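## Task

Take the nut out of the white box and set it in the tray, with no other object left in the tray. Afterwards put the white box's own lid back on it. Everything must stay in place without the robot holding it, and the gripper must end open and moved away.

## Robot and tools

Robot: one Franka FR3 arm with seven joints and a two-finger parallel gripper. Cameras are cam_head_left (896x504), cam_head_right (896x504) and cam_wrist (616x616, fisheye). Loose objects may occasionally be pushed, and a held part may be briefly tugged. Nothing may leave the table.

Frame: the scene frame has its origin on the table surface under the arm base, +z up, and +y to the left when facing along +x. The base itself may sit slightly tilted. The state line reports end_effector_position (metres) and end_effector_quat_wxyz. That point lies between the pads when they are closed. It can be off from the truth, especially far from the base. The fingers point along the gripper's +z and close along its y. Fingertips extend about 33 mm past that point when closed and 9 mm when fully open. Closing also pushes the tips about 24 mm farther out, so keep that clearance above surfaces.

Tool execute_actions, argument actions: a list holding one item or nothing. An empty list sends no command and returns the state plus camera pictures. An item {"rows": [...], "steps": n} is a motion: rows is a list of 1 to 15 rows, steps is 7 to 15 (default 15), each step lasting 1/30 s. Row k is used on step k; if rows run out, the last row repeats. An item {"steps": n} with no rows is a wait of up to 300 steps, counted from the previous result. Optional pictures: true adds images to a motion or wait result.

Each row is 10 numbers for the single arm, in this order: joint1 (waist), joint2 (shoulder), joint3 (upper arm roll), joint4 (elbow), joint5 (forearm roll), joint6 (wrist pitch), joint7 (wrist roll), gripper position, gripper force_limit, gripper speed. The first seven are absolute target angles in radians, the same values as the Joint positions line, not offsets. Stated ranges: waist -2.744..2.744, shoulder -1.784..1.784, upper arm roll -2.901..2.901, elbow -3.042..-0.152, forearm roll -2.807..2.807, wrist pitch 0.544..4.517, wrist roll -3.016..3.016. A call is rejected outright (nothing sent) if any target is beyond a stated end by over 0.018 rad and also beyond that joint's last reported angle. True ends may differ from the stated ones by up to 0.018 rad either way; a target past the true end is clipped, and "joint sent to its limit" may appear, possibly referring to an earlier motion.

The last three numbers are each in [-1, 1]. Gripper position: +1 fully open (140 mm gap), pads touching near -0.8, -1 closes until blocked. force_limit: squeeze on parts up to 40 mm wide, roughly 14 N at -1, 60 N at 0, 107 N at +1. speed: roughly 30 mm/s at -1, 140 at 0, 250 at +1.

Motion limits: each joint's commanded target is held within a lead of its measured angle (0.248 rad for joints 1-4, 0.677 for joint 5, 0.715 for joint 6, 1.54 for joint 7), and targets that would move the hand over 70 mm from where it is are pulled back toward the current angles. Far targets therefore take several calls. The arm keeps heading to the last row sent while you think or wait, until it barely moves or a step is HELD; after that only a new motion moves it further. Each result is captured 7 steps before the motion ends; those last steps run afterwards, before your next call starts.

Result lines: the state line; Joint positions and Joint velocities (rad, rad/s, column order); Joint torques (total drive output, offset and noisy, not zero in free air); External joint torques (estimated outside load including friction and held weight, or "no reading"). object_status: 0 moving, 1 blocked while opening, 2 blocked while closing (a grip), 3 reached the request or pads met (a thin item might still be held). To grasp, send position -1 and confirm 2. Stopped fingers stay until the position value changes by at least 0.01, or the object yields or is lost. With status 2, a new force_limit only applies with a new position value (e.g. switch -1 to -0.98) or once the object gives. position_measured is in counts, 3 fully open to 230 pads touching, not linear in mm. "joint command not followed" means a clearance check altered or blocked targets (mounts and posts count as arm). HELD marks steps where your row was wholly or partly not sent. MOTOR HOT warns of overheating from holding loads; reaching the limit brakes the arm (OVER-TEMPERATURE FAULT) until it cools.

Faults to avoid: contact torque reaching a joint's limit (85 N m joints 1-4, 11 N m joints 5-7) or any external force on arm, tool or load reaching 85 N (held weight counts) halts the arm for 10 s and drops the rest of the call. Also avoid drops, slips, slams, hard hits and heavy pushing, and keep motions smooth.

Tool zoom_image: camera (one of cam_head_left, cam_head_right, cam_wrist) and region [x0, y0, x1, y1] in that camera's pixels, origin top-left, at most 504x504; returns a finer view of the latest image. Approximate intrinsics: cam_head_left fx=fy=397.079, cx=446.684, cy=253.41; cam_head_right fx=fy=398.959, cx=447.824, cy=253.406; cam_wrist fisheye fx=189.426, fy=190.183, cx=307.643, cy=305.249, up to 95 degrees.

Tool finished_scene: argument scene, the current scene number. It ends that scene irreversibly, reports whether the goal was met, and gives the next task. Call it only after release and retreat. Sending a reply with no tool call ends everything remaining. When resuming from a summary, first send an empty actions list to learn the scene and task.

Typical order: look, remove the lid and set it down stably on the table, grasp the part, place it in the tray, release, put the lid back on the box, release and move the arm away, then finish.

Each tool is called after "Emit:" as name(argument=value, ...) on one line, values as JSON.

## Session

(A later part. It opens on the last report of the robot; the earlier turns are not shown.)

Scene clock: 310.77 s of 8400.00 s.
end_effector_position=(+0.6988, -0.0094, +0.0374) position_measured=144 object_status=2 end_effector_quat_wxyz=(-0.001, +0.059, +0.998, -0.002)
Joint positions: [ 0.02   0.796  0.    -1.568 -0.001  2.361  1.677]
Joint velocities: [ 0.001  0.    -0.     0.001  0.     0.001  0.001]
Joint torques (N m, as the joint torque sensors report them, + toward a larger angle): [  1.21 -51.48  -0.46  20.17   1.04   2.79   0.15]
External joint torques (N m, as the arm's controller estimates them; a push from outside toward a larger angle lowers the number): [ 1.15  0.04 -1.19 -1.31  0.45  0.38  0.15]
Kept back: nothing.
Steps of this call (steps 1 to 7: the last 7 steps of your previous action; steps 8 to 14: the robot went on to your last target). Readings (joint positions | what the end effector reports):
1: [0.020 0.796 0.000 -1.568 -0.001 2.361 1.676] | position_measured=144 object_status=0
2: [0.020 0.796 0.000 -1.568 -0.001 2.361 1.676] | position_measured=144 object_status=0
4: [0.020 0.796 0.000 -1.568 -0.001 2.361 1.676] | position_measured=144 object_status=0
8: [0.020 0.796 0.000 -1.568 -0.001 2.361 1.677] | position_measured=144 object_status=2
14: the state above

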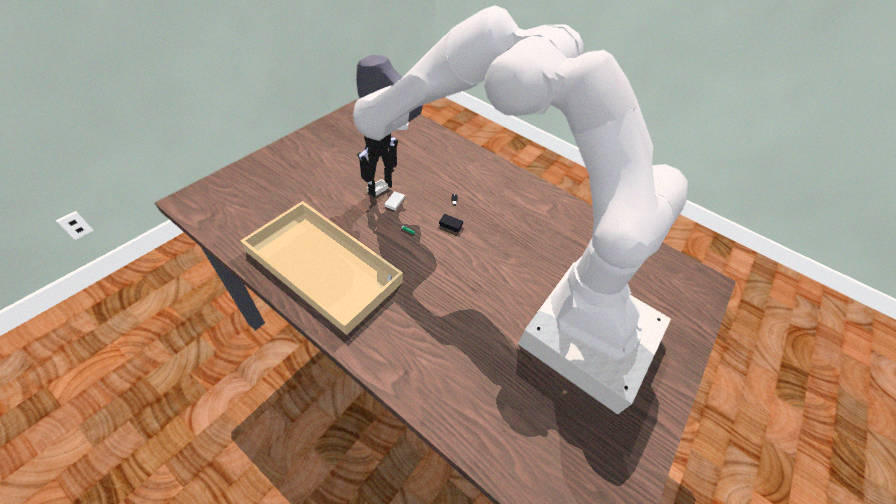

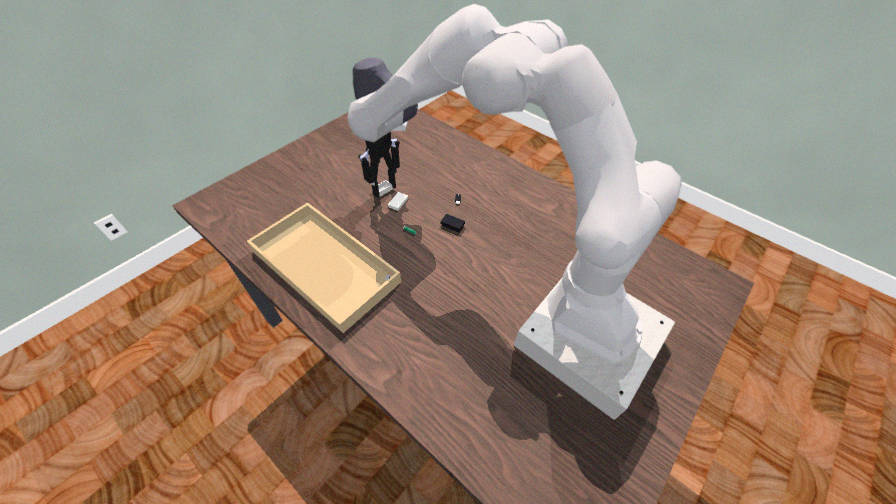

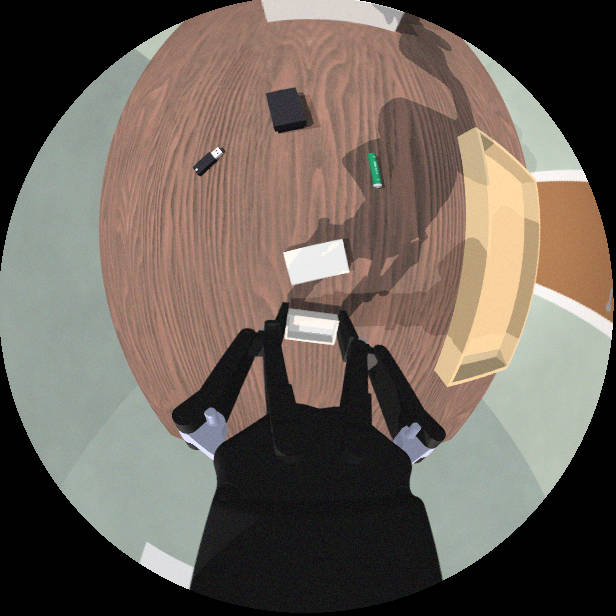

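Emit:
execute_actions(actions=[{"rows":[[0.021,0.795,0,-1.566,0,2.363,1.68,0.1,0,-0.3]],"steps":12}])

Emit:
execute_actions(actions=[{"rows":[[0.021,0.77,0,-1.569,0,2.34,1.68,0.1,0,0],[0.021,0.74,0,-1.572,0,2.315,1.68,0.1,0,0],[0.021,0.70,0,-1.575,0,2.28,1.68,0.1,0,0]],"steps":15}])

Emit:
execute_actions(actions=[{"rows":[[0.012,0.525,0,-1.943,0,2.468,1.36,0.1,0,0]],"steps":15}])

Emit:
execute_actions(actions=[{"rows":[[0.012,0.525,0,-1.943,0,2.468,1.36,0.1,0,0]],"steps":15}])

Emit:
execute_actions(actions=[{"rows":[[0.012,0.545,0,-1.941,0,2.49,1.36,0.1,0,0],[0.012,0.56,0,-1.939,0,2.505,1.36,0.1,0,0],[0.012,0.575,0,-1.937,0,2.52,1.36,0.1,0,0],[0.012,0.59,0,-1.935,0,2.53,1.36,0.1,0,0],[0.012,0.603,0,-1.933,0,2.536,1.36,0.1,0,0]],"steps":15}])

Emit:
execute_actions(actions=[{"rows":[[0.012,0.603,0,-1.933,0,2.536,1.36,0.1,0,0]],"steps":12}], pictures=true)

Emit:
zoom_image(camera="cam_wrist", region=[230,230,400,400])

Scene clock: 311.77 s of 8400.00 s.
end_effector_position=(+0.6989, -0.0094, +0.0374) position_measured=122 object_status=0 end_effector_quat_wxyz=(-0.001, +0.059, +0.998, -0.002)
Joint positions: [ 0.02   0.796  0.    -1.568 -0.001  2.361  1.677]
Joint velocities: [ 0.001 -0.001 -0.001 -0.001 -0.001  0.001  0.002]
Joint torques (N m, as the joint torque sensors report them, + toward a larger angle): [  1.05 -51.75  -0.05  21.21   0.96   2.89   0.07]
External joint torques (N m, as the arm's controller estimates them; a push from outside toward a larger angle lowers the number): [ 0.97 -0.14 -0.8  -0.28  0.38  0.47  0.07]
Steps of this call (steps 1 to 15: the robot went on to your last target; steps 16 to 25: nothing new was sent; steps 26 to 30: the first 5 steps of this action). Readings (joint positions | what the end effector reports):
26: [0.020 0.796 0.000 -1.568 -0.001 2.361 1.677] | position_measured=144 object_status=0
27: [0.020 0.796 0.000 -1.568 -0.001 2.361 1.677] | position_measured=144 object_status=0
29: [0.020 0.796 0.000 -1.568 -0.001 2.361 1.677] | position_measured=128 object_status=0
30: the state above

Scene clock: 312.27 s of 8400.00 s.
end_effector_position=(+0.7120, -0.0095, +0.0985) position_measured=117 object_status=3 end_effector_quat_wxyz=(+0.018, +0.059, +0.998, -0.001)
Joint positions: [ 0.02   0.7    0.    -1.571 -0.001  2.305  1.677]
Joint velocities: [ 0.    -0.18  -0.     0.035  0.001 -0.098  0.   ]
Joint torques (N m, as the joint torque sensors report them, + toward a larger angle): [  1.21 -39.98  -0.09  17.09   1.02   1.29   0.07]
External joint torques (N m, as the arm's controller estimates them; a push from outside toward a larger angle lowers the number): [ 1.52 -0.38 -0.4   0.49  0.49 -0.34  0.08]
Steps of this call (steps 1 to 7: the last 7 steps of your previous action; steps 8 to 15: the first 8 steps of this action). Readings (joint positions | what the end effector reports):
8: [0.020 0.794 0.000 -1.569 -0.001 2.358 1.677] | position_measured=117 object_status=0
9: [0.020 0.786 0.000 -1.573 -0.001 2.350 1.677] | position_measured=117 object_status=3
11: [0.020 0.752 0.000 -1.579 -0.001 2.327 1.677] | position_measured=117 object_status=3
15: the state above

Scene clock: 312.77 s of 8400.00 s.
end_effector_position=(+0.6161, -0.0113, +0.0727) position_measured=117 object_status=3 end_effector_quat_wxyz=(-0.015, -0.028, +0.999, -0.001)
Joint positions: [ 0.015  0.534  0.    -1.924 -0.001  2.426  1.497]
Joint velocities: [ 0.    -0.022  0.    -0.282  0.001  0.21  -0.441]
Joint torques (N m, as the joint torque sensors report them, + toward a larger angle): [ -0.12 -48.02  -0.08  22.37   0.99   3.55  -0.44]
External joint torques (N m, as the arm's controller estimates them; a push from outside toward a larger angle lowers the number): [ 0.04  0.67 -0.46 -1.9   0.4   0.55 -0.45]
Steps of this call (steps 1 to 7: the last 7 steps of your previous action; steps 8 to 15: the first 8 steps of this action). Readings (joint positions | what the end effector reports):
8: [0.019 0.667 0.000 -1.632 -0.001 2.319 1.651] | position_measured=117 object_status=3
9: [0.018 0.620 0.000 -1.711 -0.001 2.344 1.621] | position_measured=117 object_status=3
11: [0.016 0.556 0.000 -1.833 -0.001 2.384 1.570] | position_measured=117 object_status=3
15: the state above

Scene clock: 313.27 s of 8400.00 s.
end_effector_position=(+0.6211, -0.0114, +0.0742) position_measured=117 object_status=3 end_effector_quat_wxyz=(-0.001, -0.082, +0.997, -0.002)
Joint positions: [ 0.015  0.526  0.    -1.941 -0.001  2.463  1.389]
Joint velocities: [ 0.001  0.001 -0.    -0.001  0.     0.012 -0.085]
Joint torques (N m, as the joint torque sensors report them, + toward a larger angle): [ -1.05 -44.67   0.27  17.53   0.81   2.65  -0.28]
External joint torques (N m, as the arm's controller estimates them; a push from outside toward a larger angle lowers the number): [-0.99 -0.43 -0.16 -2.72  0.3   0.24 -0.28]
Steps of this call (steps 1 to 7: the last 7 steps of your previous action; steps 8 to 15: the first 8 steps of this action). Readings (joint positions | what the end effector reports):
8: [0.015 0.527 0.000 -1.941 -0.001 2.457 1.419] | position_measured=117 object_status=3
9: [0.015 0.527 0.000 -1.941 -0.001 2.459 1.413] | position_measured=117 object_status=3
11: [0.015 0.526 0.000 -1.941 -0.001 2.461 1.403] | position_measured=117 object_status=3
15: the state above

Scene clock: 313.77 s of 8400.00 s.
end_effector_position=(+0.6151, -0.0115, +0.0366) position_measured=117 object_status=3 end_effector_quat_wxyz=(-0.009, -0.092, +0.996, -0.001)
Joint positions: [ 0.014  0.597  0.    -1.935 -0.001  2.513  1.368]
Joint velocities: [ 0.001  0.179 -0.    -0.014  0.001  0.098 -0.017]
Joint torques (N m, as the joint torque sensors report them, + toward a larger angle): [ -0.59 -50.32  -0.41  19.51   0.75   3.54  -0.23]
External joint torques (N m, as the arm's controller estimates them; a push from outside toward a larger angle lowers the number): [-0.51  1.77 -0.92 -3.38  0.24  0.59 -0.23]
Steps of this call (steps 1 to 7: the last 7 steps of your previous action; steps 8 to 15: the first 8 steps of this action). Readings (joint positions | what the end effector reports):
8: [0.015 0.528 0.000 -1.940 -0.001 2.469 1.374] | position_measured=117 object_status=3
9: [0.015 0.533 0.000 -1.939 -0.001 2.475 1.373] | position_measured=117 object_status=3
11: [0.015 0.554 0.000 -1.936 -0.001 2.491 1.371] | position_measured=117 object_status=3
15: the state above

Scene clock: 314.17 s of 8400.00 s.
end_effector_position=(+0.6184, -0.0115, +0.0338) position_measured=117 object_status=3 end_effector_quat_wxyz=(-0.003, -0.094, +0.996, -0.001)
Joint positions: [ 0.014  0.604  0.    -1.935 -0.001  2.532  1.365]
Joint velocities: [-0.     0.    -0.001  0.001 -0.001  0.013 -0.006]
Joint torques (N m, as the joint torque sensors report them, + toward a larger angle): [ -0.45 -46.24   0.55  19.81   0.8    2.93  -0.17]
External joint torques (N m, as the arm's controller estimates them; a push from outside toward a larger angle lowers the number): [-0.27 -1.09  0.17  0.59  0.34  0.53 -0.17]
Steps of this call (steps 1 to 7: the last 7 steps of your previous action; steps 8 to 12: the first 5 steps of this action). Readings (joint positions | what the end effector reports):
8: [0.014 0.604 0.000 -1.935 -0.001 2.529 1.365] | position_measured=117 object_status=3
9: [0.014 0.604 0.000 -1.935 -0.001 2.530 1.365] | position_measured=117 object_status=3
11: [0.014 0.604 0.000 -1.935 -0.001 2.531 1.365] | position_measured=117 object_status=3
12: the state above

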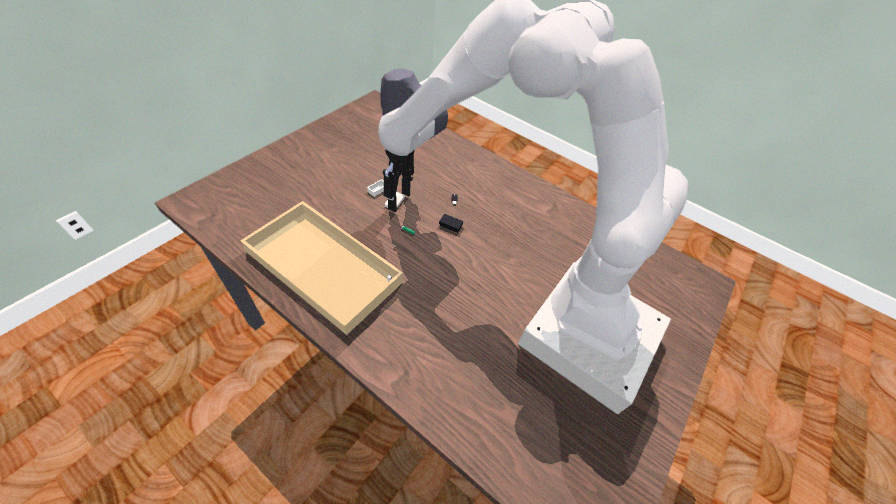

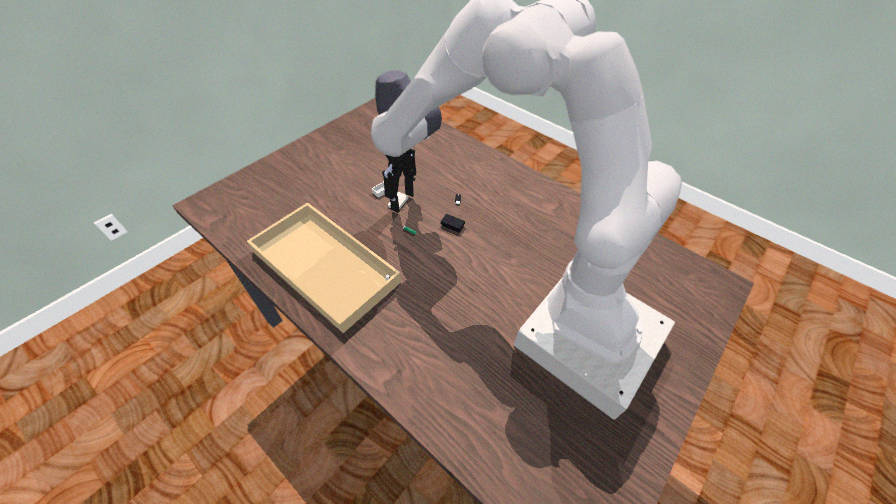

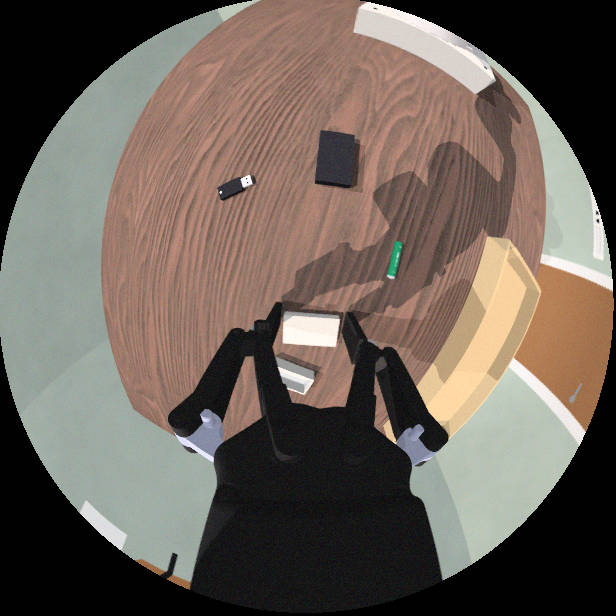

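Region (230, 230, 400, 400) of cam_wrist's 616x616 image, scaled by 2.965, with more detail than that image has.

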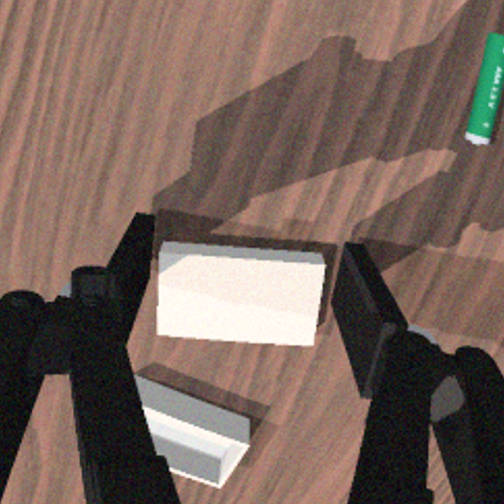

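Emit:
execute_actions(actions=[{"rows":[[0.012,0.597,0,-1.933,0,2.534,1.33,-1,-0.2,-0.3]],"steps":15}])

Emit:
execute_actions(actions=[{"steps":14}], pictures=true)

Emit:
zoom_image(camera="cam_wrist", region=[230,230,400,400])

Scene clock: 314.73 s of 8400.00 s.
end_effector_position=(+0.6214, -0.0116, +0.0379) position_measured=142 object_status=0 end_effector_quat_wxyz=(+0.001, -0.103, +0.995, -0.002)
Joint positions: [ 0.014  0.598  0.    -1.935 -0.001  2.533  1.346]
Joint velocities: [ 0.    -0.002  0.     0.001 -0.    -0.001 -0.044]
Joint torques (N m, as the joint torque sensors report them, + toward a larger angle): [ -0.52 -45.75   0.28  19.29   0.73   2.57  -0.25]
External joint torques (N m, as the arm's controller estimates them; a push from outside toward a larger angle lowers the number): [-0.54 -0.77 -0.27  0.03  0.27  0.16 -0.25]
Steps of this call (steps 1 to 7: the last 7 steps of your previous action; steps 8 to 9: the robot went on to your last target; steps 10 to 17: the first 8 steps of this action). Readings (joint positions | what the end effector reports):
10: [0.014 0.604 0.000 -1.935 -0.001 2.533 1.361] | position_measured=117 object_status=0
11: [0.014 0.603 0.000 -1.935 -0.001 2.533 1.358] | position_measured=121 object_status=0
13: [0.014 0.600 0.000 -1.935 -0.001 2.533 1.353] | position_measured=132 object_status=0
17: the state above

Scene clock: 315.20 s of 8400.00 s.
end_effector_position=(+0.6214, -0.0116, +0.0379) position_measured=142 object_status=2 end_effector_quat_wxyz=(+0.001, -0.108, +0.994, -0.002)
Joint positions: [ 0.014  0.598  0.    -1.935 -0.001  2.533  1.336]
Joint velocities: [ 0.001  0.001  0.001  0.     0.001  0.001 -0.009]
Joint torques (N m, as the joint torque sensors report them, + toward a larger angle): [ -0.12 -46.11   0.29  18.54   0.84   2.59  -0.22]
External joint torques (N m, as the arm's controller estimates them; a push from outside toward a larger angle lowers the number): [-0.14 -1.11 -0.26 -0.77  0.37  0.17 -0.22]
Kept back: nothing.
Steps of this call (steps 1 to 7: the last 7 steps of your previous action; steps 8 to 14: the robot went on to your last target). Readings (joint positions | what the end effector reports):
1: [0.014 0.598 0.000 -1.935 -0.001 2.533 1.345] | position_measured=142 object_status=0
2: [0.014 0.598 0.000 -1.935 -0.001 2.533 1.344] | position_measured=142 object_status=0
4: [0.014 0.598 0.000 -1.935 -0.001 2.533 1.342] | position_measured=142 object_status=0
8: [0.014 0.598 0.000 -1.935 -0.001 2.533 1.339] | position_measured=142 object_status=2
14: the state above

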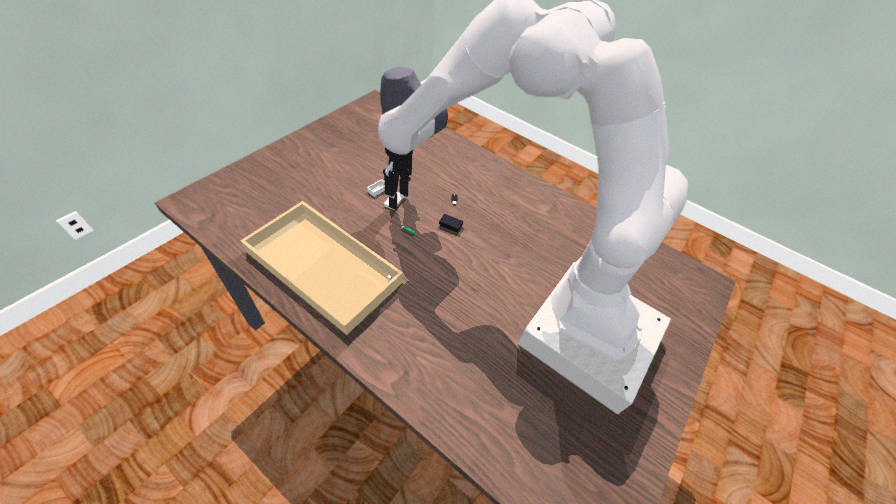

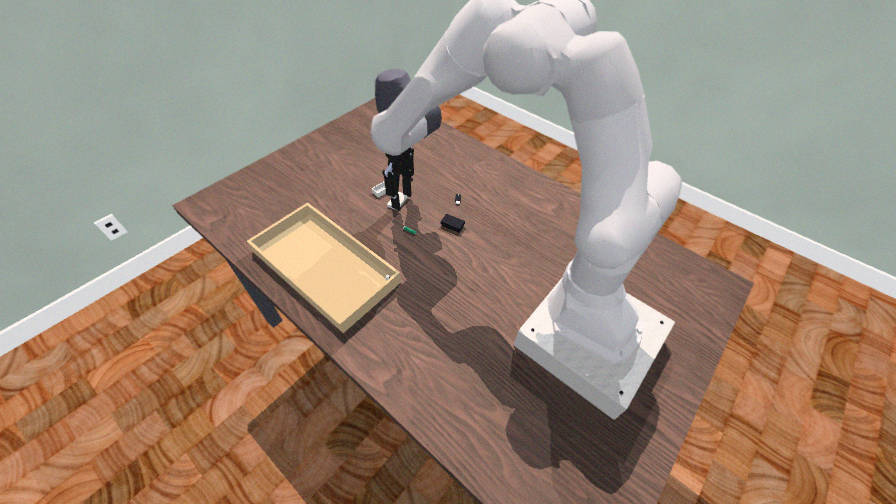

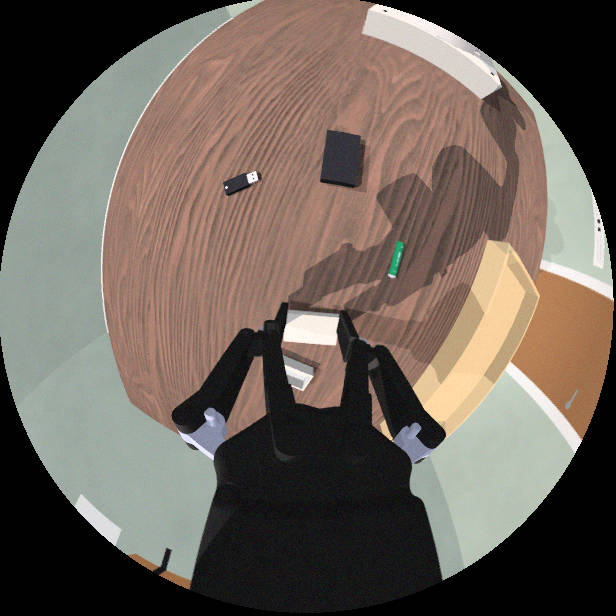

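Region (230, 230, 400, 400) of cam_wrist's 616x616 image, scaled by 2.965, with more detail than that image has.

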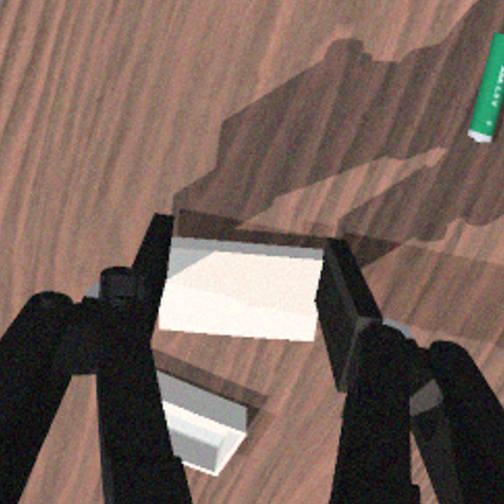

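Emit:
execute_actions(actions=[])

Scene clock: 316.83 s of 8400.00 s.
end_effector_position=(+0.6214, -0.0116, +0.0379) position_measured=142 object_status=2 end_effector_quat_wxyz=(+0.001, -0.110, +0.994, -0.002)
Joint positions: [ 0.014  0.598  0.    -1.935 -0.001  2.533  1.333]
Joint velocities: [ 0.     0.    -0.001  0.001 -0.001  0.     0.   ]
Joint torques (N m, as the joint torque sensors report them, + toward a larger angle): [ -0.62 -45.87   0.17  19.05   0.77   2.72  -0.27]
External joint torques (N m, as the arm's controller estimates them; a push from outside toward a larger angle lowers the number): [-0.51 -0.62 -0.27 -0.39  0.31  0.27 -0.27]
Kept back: nothing.
Steps of this call (steps 1 to 30: the robot went on to your last target; steps 31 to 49: nothing new was sent). Readings (joint positions | what the end effector reports):
1: [0.014 0.598 0.000 -1.935 -0.001 2.533 1.336] | position_measured=142 object_status=2
2: [0.014 0.598 0.000 -1.935 -0.001 2.533 1.336] | position_measured=142 object_status=2
4: [0.014 0.598 0.000 -1.935 -0.001 2.533 1.335] | position_measured=142 object_status=2
8: [0.014 0.598 0.000 -1.935 -0.001 2.533 1.334] | position_measured=142 object_status=2
49: the state above
The arm was judged still, so your last target was given up. Only a new action makes it travel on or press farther. Fingers that are still opening or closing keep moving.

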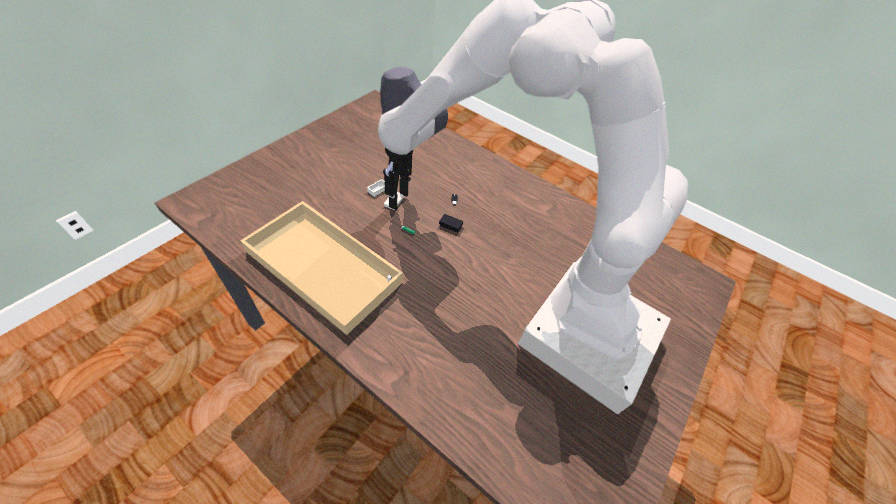

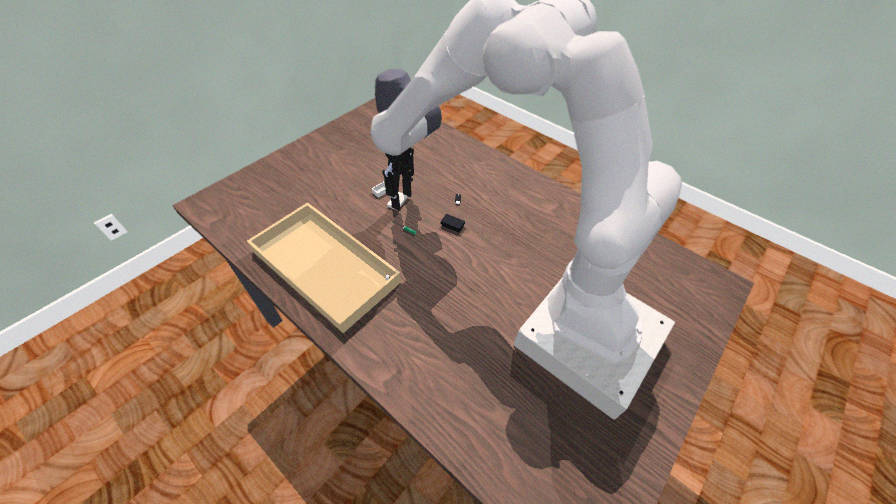

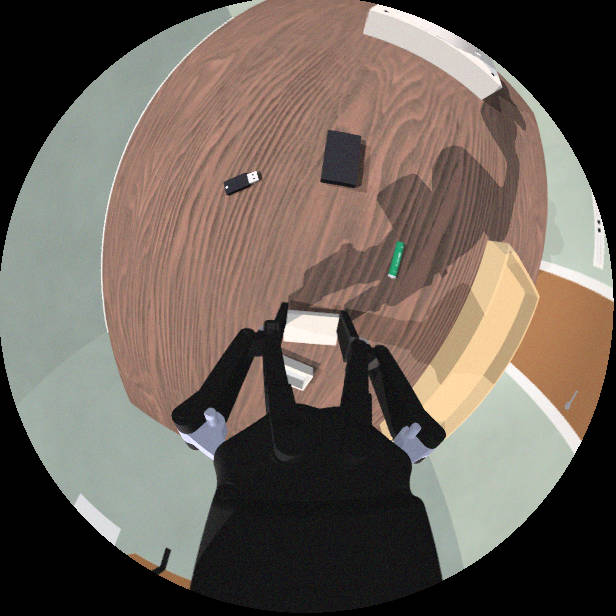

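Emit:
execute_actions(actions=[{"rows":[[0.012,0.58,0,-1.935,0,2.516,1.33,-1,-0.2,-0.3],[0.012,0.565,0,-1.936,0,2.501,1.33,-1,-0.2,-0.3],[0.012,0.55,0,-1.937,0,2.487,1.33,-1,-0.2,-0.3],[0.012,0.535,0,-1.938,0,2.473,1.33,-1,-0.2,-0.3],[0.012,0.52,0,-1.939,0,2.459,1.33,-1,-0.2,-0.3],[0.012,0.505,0,-1.94,0,2.446,1.35,-1,-0.2,-0.3],[0.012,0.49,0,-1.942,0,2.434,1.38,-1,-0.2,-0.3]],"steps":15}])

Emit:
execute_actions(actions=[{"rows":[[0.014,0.52,0,-1.89,0,2.41,1.45,-1,-0.2,-0.3],[0.015,0.55,0,-1.84,0,2.39,1.5,-1,-0.2,-0.3],[0.017,0.58,0,-1.79,0,2.37,1.55,-1,-0.2,-0.3],[0.018,0.61,0,-1.74,0,2.35,1.6,-1,-0.2,-0.3],[0.019,0.64,0,-1.69,0,2.33,1.65,-1,-0.2,-0.3],[0.02,0.67,0,-1.64,0,2.31,1.68,-1,-0.2,-0.3],[0.021,0.7,0,-1.585,0,2.288,1.68,-1,-0.2,-0.3]],"steps":15}])

Emit:
execute_actions(actions=[{"rows":[[0.021,0.71,0,-1.588,0,2.3,1.68,-1,-0.2,-0.3]],"steps":15}], pictures=true)

Emit:
zoom_image(camera="cam_wrist", region=[230,230,400,400])

Emit:
zoom_image(camera="cam_head_left", region=[340,150,420,210])

Scene clock: 318.10 s of 8400.00 s.
end_effector_position=(+0.6296, -0.0117, +0.0839) position_measured=142 object_status=2 end_effector_quat_wxyz=(+0.012, -0.105, +0.994, -0.003)
Joint positions: [ 0.014  0.513  0.    -1.94  -0.001  2.475  1.342]
Joint velocities: [ 0.001 -0.399 -0.001  0.005  0.001 -0.214  0.116]
Joint torques (N m, as the joint torque sensors report them, + toward a larger angle): [ -0.86 -38.8   -0.43  17.44   0.82   1.75   0.06]
External joint torques (N m, as the arm's controller estimates them; a push from outside toward a larger angle lowers the number): [-0.68 -1.79 -0.72 -0.39  0.33 -0.28  0.07]
Steps of this call (steps 1 to 30: nothing new was sent; steps 31 to 38: the first 8 steps of this action). Readings (joint positions | what the end effector reports):
31: [0.014 0.597 0.000 -1.935 -0.001 2.531 1.333] | position_measured=142 object_status=2
32: [0.014 0.592 0.000 -1.937 -0.001 2.526 1.333] | position_measured=142 object_status=2
34: [0.014 0.572 0.000 -1.939 -0.001 2.511 1.333] | position_measured=142 object_status=2
38: the state above

Scene clock: 318.60 s of 8400.00 s.
end_effector_position=(+0.6969, -0.0113, +0.0951) position_measured=142 object_status=2 end_effector_quat_wxyz=(+0.020, -0.025, +0.999, -0.002)
Joint positions: [ 0.017  0.657  0.    -1.658 -0.001  2.354  1.505]
Joint velocities: [ 0.021  0.565 -0.     0.934 -0.001 -0.344  0.567]
Joint torques (N m, as the joint torque sensors report them, + toward a larger angle): [  2.37 -51.2    0.36  18.9    0.95   1.29   0.28]
External joint torques (N m, as the arm's controller estimates them; a push from outside toward a larger angle lowers the number): [ 2.39  1.4  -0.39  0.5   0.43 -0.38  0.29]
Steps of this call (steps 1 to 7: the last 7 steps of your previous action; steps 8 to 15: the first 8 steps of this action). Readings (joint positions | what the end effector reports):
8: [0.014 0.494 0.000 -1.929 -0.001 2.441 1.368] | position_measured=142 object_status=2
9: [0.014 0.509 0.000 -1.905 -0.001 2.432 1.380] | position_measured=142 object_status=2
11: [0.014 0.553 0.000 -1.832 -0.001 2.409 1.416] | position_measured=142 object_status=2
15: the state above

Scene clock: 319.10 s of 8400.00 s.
end_effector_position=(+0.6994, -0.0101, +0.0839) position_measured=142 object_status=2 end_effector_quat_wxyz=(+0.003, +0.043, +0.999, -0.002)
Joint positions: [ 0.018  0.709  0.    -1.589 -0.001  2.303  1.644]
Joint velocities: [ 0.001  0.006  0.     0.     0.001 -0.006  0.11 ]
Joint torques (N m, as the joint torque sensors report them, + toward a larger angle): [  1.76 -49.13  -0.11  21.62   1.07   2.11   0.05]
External joint torques (N m, as the arm's controller estimates them; a push from outside toward a larger angle lowers the number): [ 1.76  2.04 -0.75 -0.96  0.44 -0.37  0.05]
Steps of this call (steps 1 to 7: the last 7 steps of your previous action; steps 8 to 15: the first 8 steps of this action). Readings (joint positions | what the end effector reports):
8: [0.018 0.699 0.000 -1.590 -0.001 2.306 1.605] | position_measured=142 object_status=2
9: [0.018 0.701 0.000 -1.589 -0.001 2.306 1.613] | position_measured=142 object_status=2
11: [0.018 0.705 0.000 -1.589 -0.001 2.305 1.625] | position_measured=142 object_status=2
15: the state above

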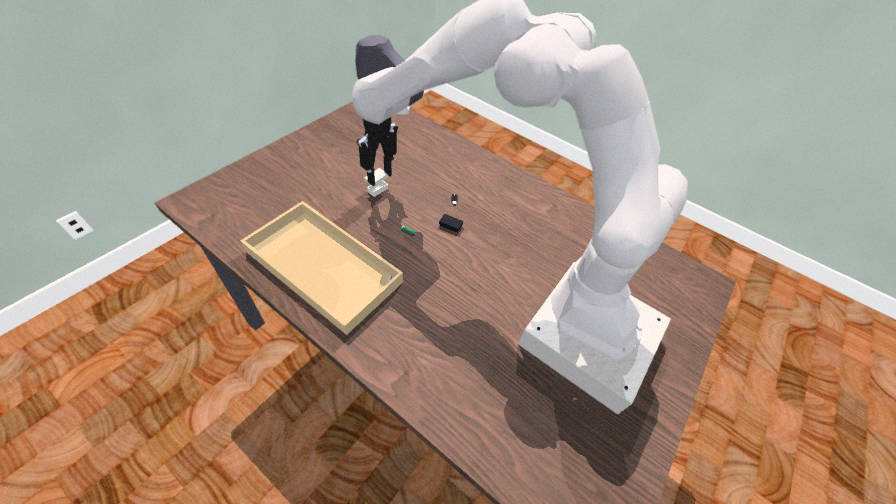

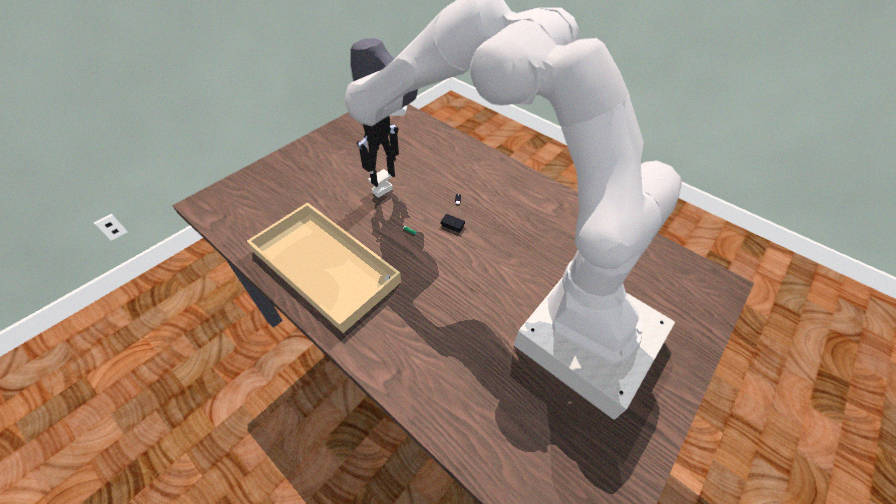

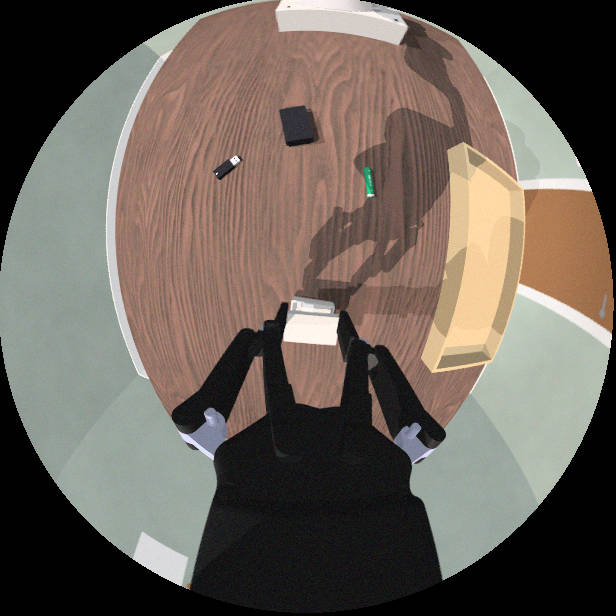

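Region (230, 230, 400, 400) of cam_wrist's 616x616 image, scaled by 2.965, with more detail than that image has.

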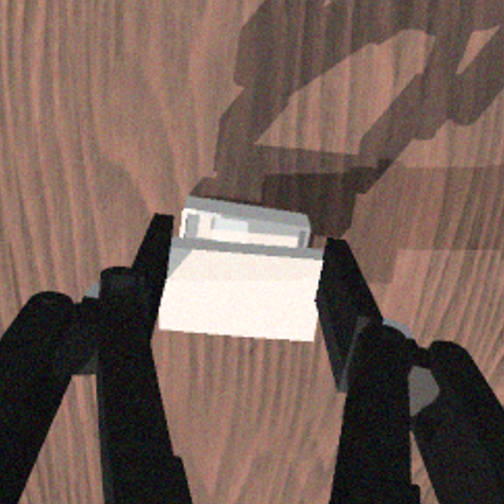

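Region (340, 150, 420, 210) of cam_head_left's 896x504 image, scaled by 6.300, with more detail than that image has; it fills the top 378 rows of this view, and the rest is white.

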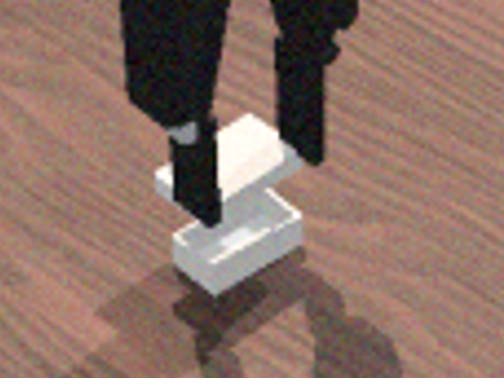

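Emit:
execute_actions(actions=[{"rows":[[0.021,0.717,0,-1.587,0,2.306,1.68,-1,-0.2,-0.3],[0.021,0.724,0,-1.586,0,2.312,1.68,-1,-0.2,-0.3],[0.021,0.731,0,-1.585,0,2.318,1.68,-1,-0.2,-0.3],[0.021,0.738,0,-1.584,0,2.324,1.68,-1,-0.2,-0.3],[0.021,0.745,0,-1.583,0,2.33,1.68,-1,-0.2,-0.3],[0.021,0.75,0,-1.582,0,2.334,1.68,-1,-0.2,-0.3]],"steps":15}])

Emit:
execute_actions(actions=[{"rows":[[0.021,0.75,0,-1.582,0,2.334,1.68,-1,-0.2,-0.3]],"steps":15}], pictures=true)

Emit:
zoom_image(camera="cam_wrist", region=[230,230,400,400])

Emit:
zoom_image(camera="cam_head_left", region=[340,150,420,210])

Scene clock: 320.03 s of 8400.00 s.
end_effector_position=(+0.6961, -0.0101, +0.0636) position_measured=142 object_status=2 end_effector_quat_wxyz=(-0.003, +0.059, +0.998, -0.002)
Joint positions: [ 0.019  0.744  0.    -1.584 -0.001  2.321  1.675]
Joint velocities: [ 0.001  0.135  0.001 -0.001  0.001  0.055  0.005]
Joint torques (N m, as the joint torque sensors report them, + toward a larger angle): [  2.21 -52.13  -0.05  22.18   0.95   3.18   0.19]
External joint torques (N m, as the arm's controller estimates them; a push from outside toward a larger angle lowers the number): [ 2.08  2.33 -0.82 -1.17  0.32  0.55  0.19]
Steps of this call (steps 1 to 7: the last 7 steps of your previous action; steps 8 to 20: the robot went on to your last target; steps 21 to 28: the first 8 steps of this action). Readings (joint positions | what the end effector reports):
21: [0.019 0.710 0.000 -1.589 -0.001 2.303 1.673] | position_measured=142 object_status=2
22: [0.019 0.712 0.000 -1.588 -0.001 2.304 1.674] | position_measured=142 object_status=2
24: [0.019 0.720 0.000 -1.586 -0.001 2.309 1.674] | position_measured=142 object_status=2
28: the state above

Scene clock: 320.53 s of 8400.00 s.
end_effector_position=(+0.6969, -0.0101, +0.0595) position_measured=142 object_status=2 end_effector_quat_wxyz=(-0.001, +0.060, +0.998, -0.002)
Joint positions: [ 0.019  0.751  0.    -1.584 -0.001  2.331  1.676]
Joint velocities: [-0.     0.001  0.001  0.001 -0.     0.004  0.   ]
Joint torques (N m, as the joint torque sensors report them, + toward a larger angle): [  1.28 -50.24   0.41  22.51   0.89   2.98   0.16]
External joint torques (N m, as the arm's controller estimates them; a push from outside toward a larger angle lowers the number): [ 1.42  0.52 -0.14  0.83  0.29  0.58  0.16]
Steps of this call (steps 1 to 7: the last 7 steps of your previous action; steps 8 to 15: the first 8 steps of this action). Readings (joint positions | what the end effector reports):
8: [0.019 0.751 0.000 -1.584 -0.001 2.329 1.676] | position_measured=142 object_status=2
9: [0.019 0.751 0.000 -1.584 -0.001 2.329 1.676] | position_measured=142 object_status=2
11: [0.019 0.751 0.000 -1.584 -0.001 2.330 1.676] | position_measured=142 object_status=2
15: the state above

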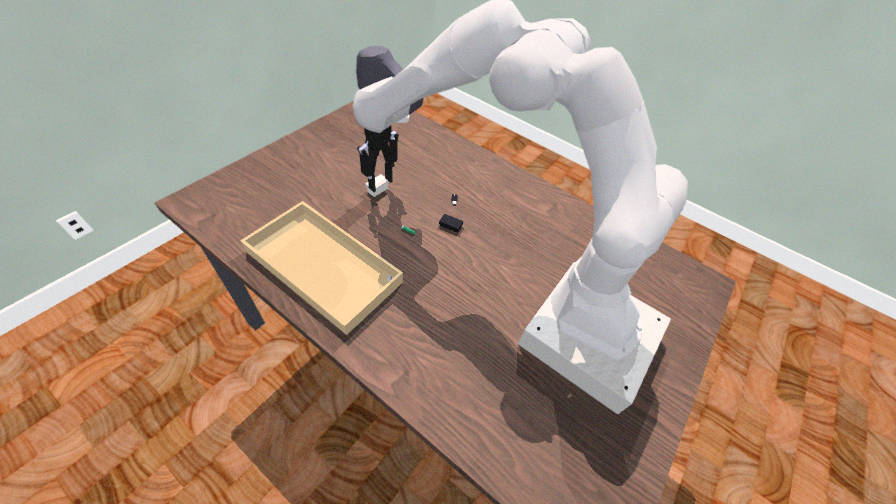

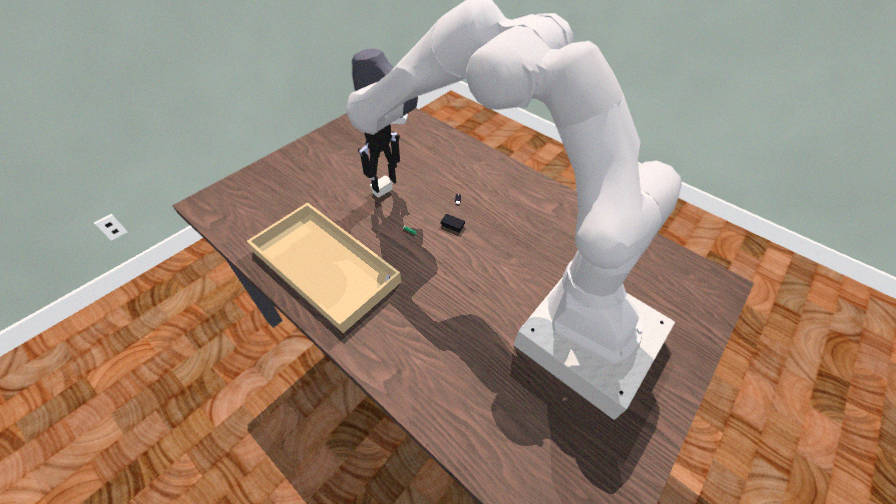

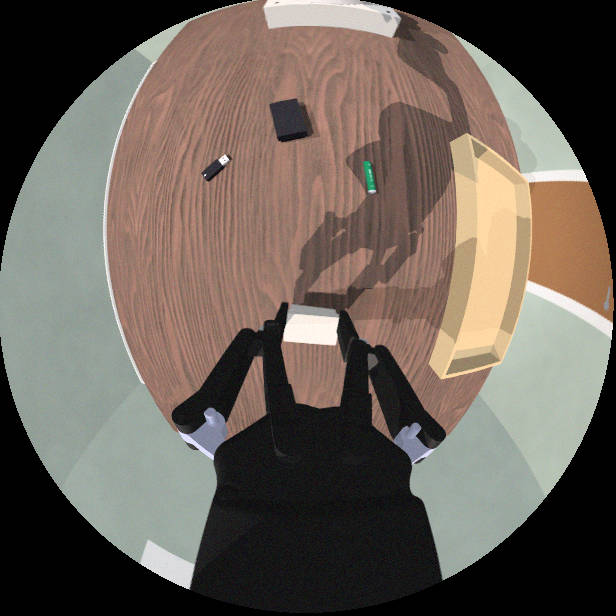

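Region (230, 230, 400, 400) of cam_wrist's 616x616 image, scaled by 2.965, with more detail than that image has.

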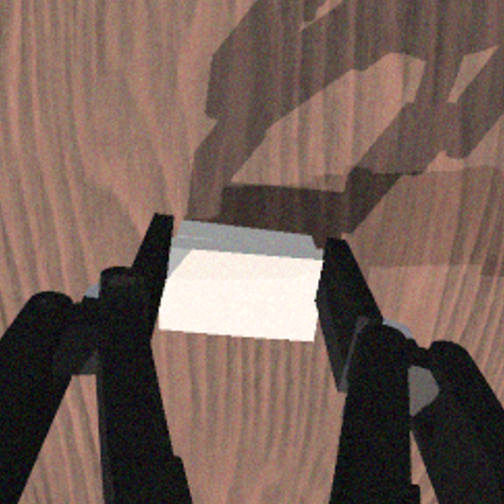

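Region (340, 150, 420, 210) of cam_head_left's 896x504 image, scaled by 6.300, with more detail than that image has; it fills the top 378 rows of this view, and the rest is white.

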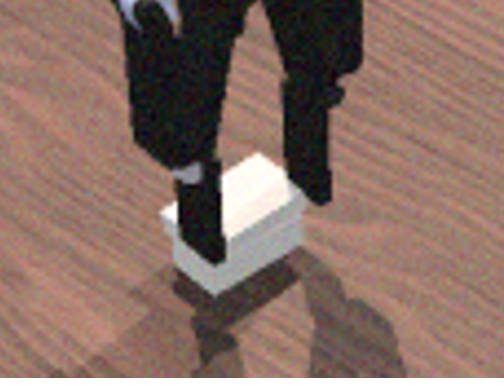

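Emit:
execute_actions(actions=[{"rows":[[0.021,0.754,0,-1.582,0,2.337,1.68,-1,-0.2,-0.3],[0.021,0.758,0,-1.582,0,2.34,1.68,-1,-0.2,-0.3],[0.021,0.762,0,-1.581,0,2.343,1.68,-1,-0.2,-0.3],[0.021,0.766,0,-1.58,0,2.346,1.68,-1,-0.2,-0.3],[0.021,0.77,0,-1.579,0,2.349,1.68,-1,-0.2,-0.3]],"steps":15}])

Emit:
execute_actions(actions=[{"rows":[[0.021,0.77,0,-1.579,0,2.349,1.68,-1,-0.2,-0.3]],"steps":15}], pictures=true)

Emit:
zoom_image(camera="cam_head_left", region=[340,150,420,210])

Scene clock: 321.17 s of 8400.00 s.
end_effector_position=(+0.7000, -0.0101, +0.0558) position_measured=142 object_status=2 end_effector_quat_wxyz=(+0.002, +0.060, +0.998, -0.002)
Joint positions: [ 0.019  0.761  0.    -1.579 -0.001  2.343  1.677]
Joint velocities: [ 0.001  0.016 -0.001  0.009  0.     0.023 -0.001]
Joint torques (N m, as the joint torque sensors report them, + toward a larger angle): [  2.41 -44.93  -0.14  18.72   0.88   2.84   0.06]
External joint torques (N m, as the arm's controller estimates them; a push from outside toward a larger angle lowers the number): [ 2.59  6.01 -0.66 -2.88  0.29  0.35  0.07]
Steps of this call (steps 1 to 7: the last 7 steps of your previous action; steps 8 to 11: the robot went on to your last target; steps 12 to 19: the first 8 steps of this action). Readings (joint positions | what the end effector reports):
12: [0.019 0.751 0.000 -1.584 -0.001 2.332 1.677] | position_measured=142 object_status=2
13: [0.019 0.752 0.000 -1.584 -0.001 2.333 1.677] | position_measured=142 object_status=2
15: [0.019 0.756 0.000 -1.582 -0.001 2.336 1.677] | position_measured=142 object_status=2
19: the state above

Scene clock: 321.67 s of 8400.00 s.
end_effector_position=(+0.7012, -0.0101, +0.0559) position_measured=142 object_status=2 end_effector_quat_wxyz=(+0.004, +0.060, +0.998, -0.001)
Joint positions: [ 0.019  0.762  0.    -1.578 -0.001  2.346  1.677]
Joint velocities: [ 0.     0.001  0.001  0.001  0.     0.001 -0.001]
Joint torques (N m, as the joint torque sensors report them, + toward a larger angle): [  1.51 -45.15   0.13  19.48   0.92   2.89   0.02]
External joint torques (N m, as the arm's controller estimates them; a push from outside toward a larger angle lowers the number): [ 1.63  5.82 -0.45 -2.18  0.32  0.46  0.02]
Steps of this call (steps 1 to 7: the last 7 steps of your previous action; steps 8 to 15: the first 8 steps of this action). Readings (joint positions | what the end effector reports):
8: [0.019 0.762 0.000 -1.578 -0.001 2.346 1.677] | position_measured=142 object_status=2
9: [0.019 0.762 0.000 -1.578 -0.001 2.346 1.677] | position_measured=142 object_status=2
11: [0.019 0.762 0.000 -1.578 -0.001 2.346 1.677] | position_measured=142 object_status=2
15: the state above

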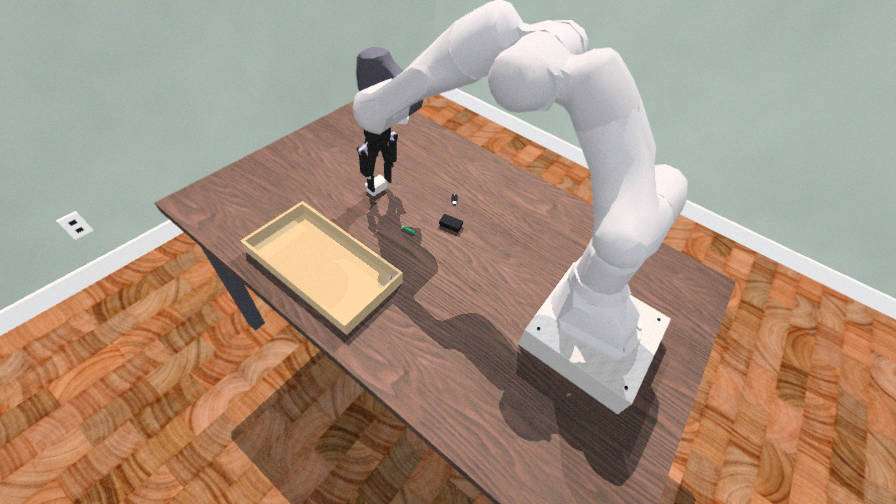

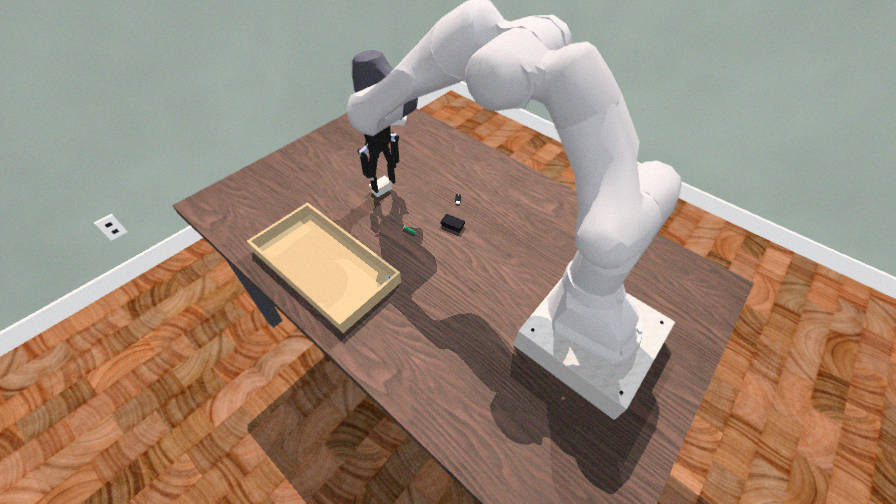

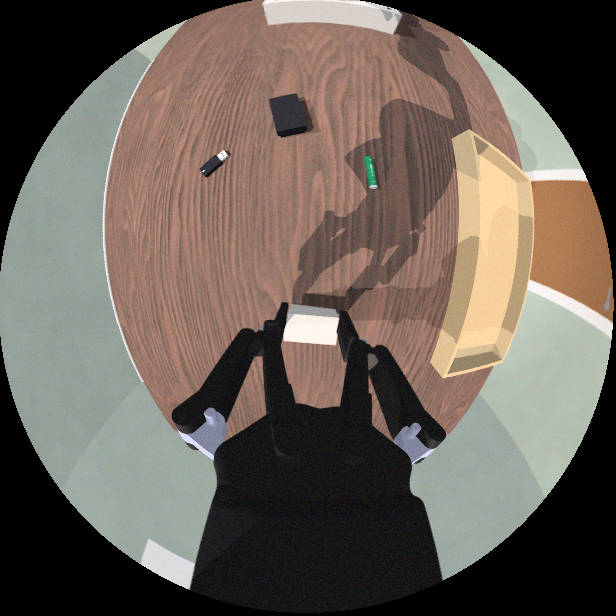

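Region (340, 150, 420, 210) of cam_head_left's 896x504 image, scaled by 6.300, with more detail than that image has; it fills the top 378 rows of this view, and the rest is white.

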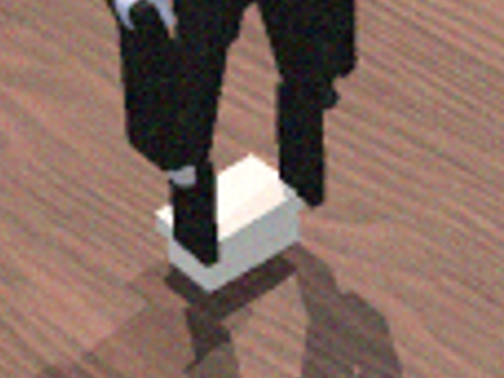

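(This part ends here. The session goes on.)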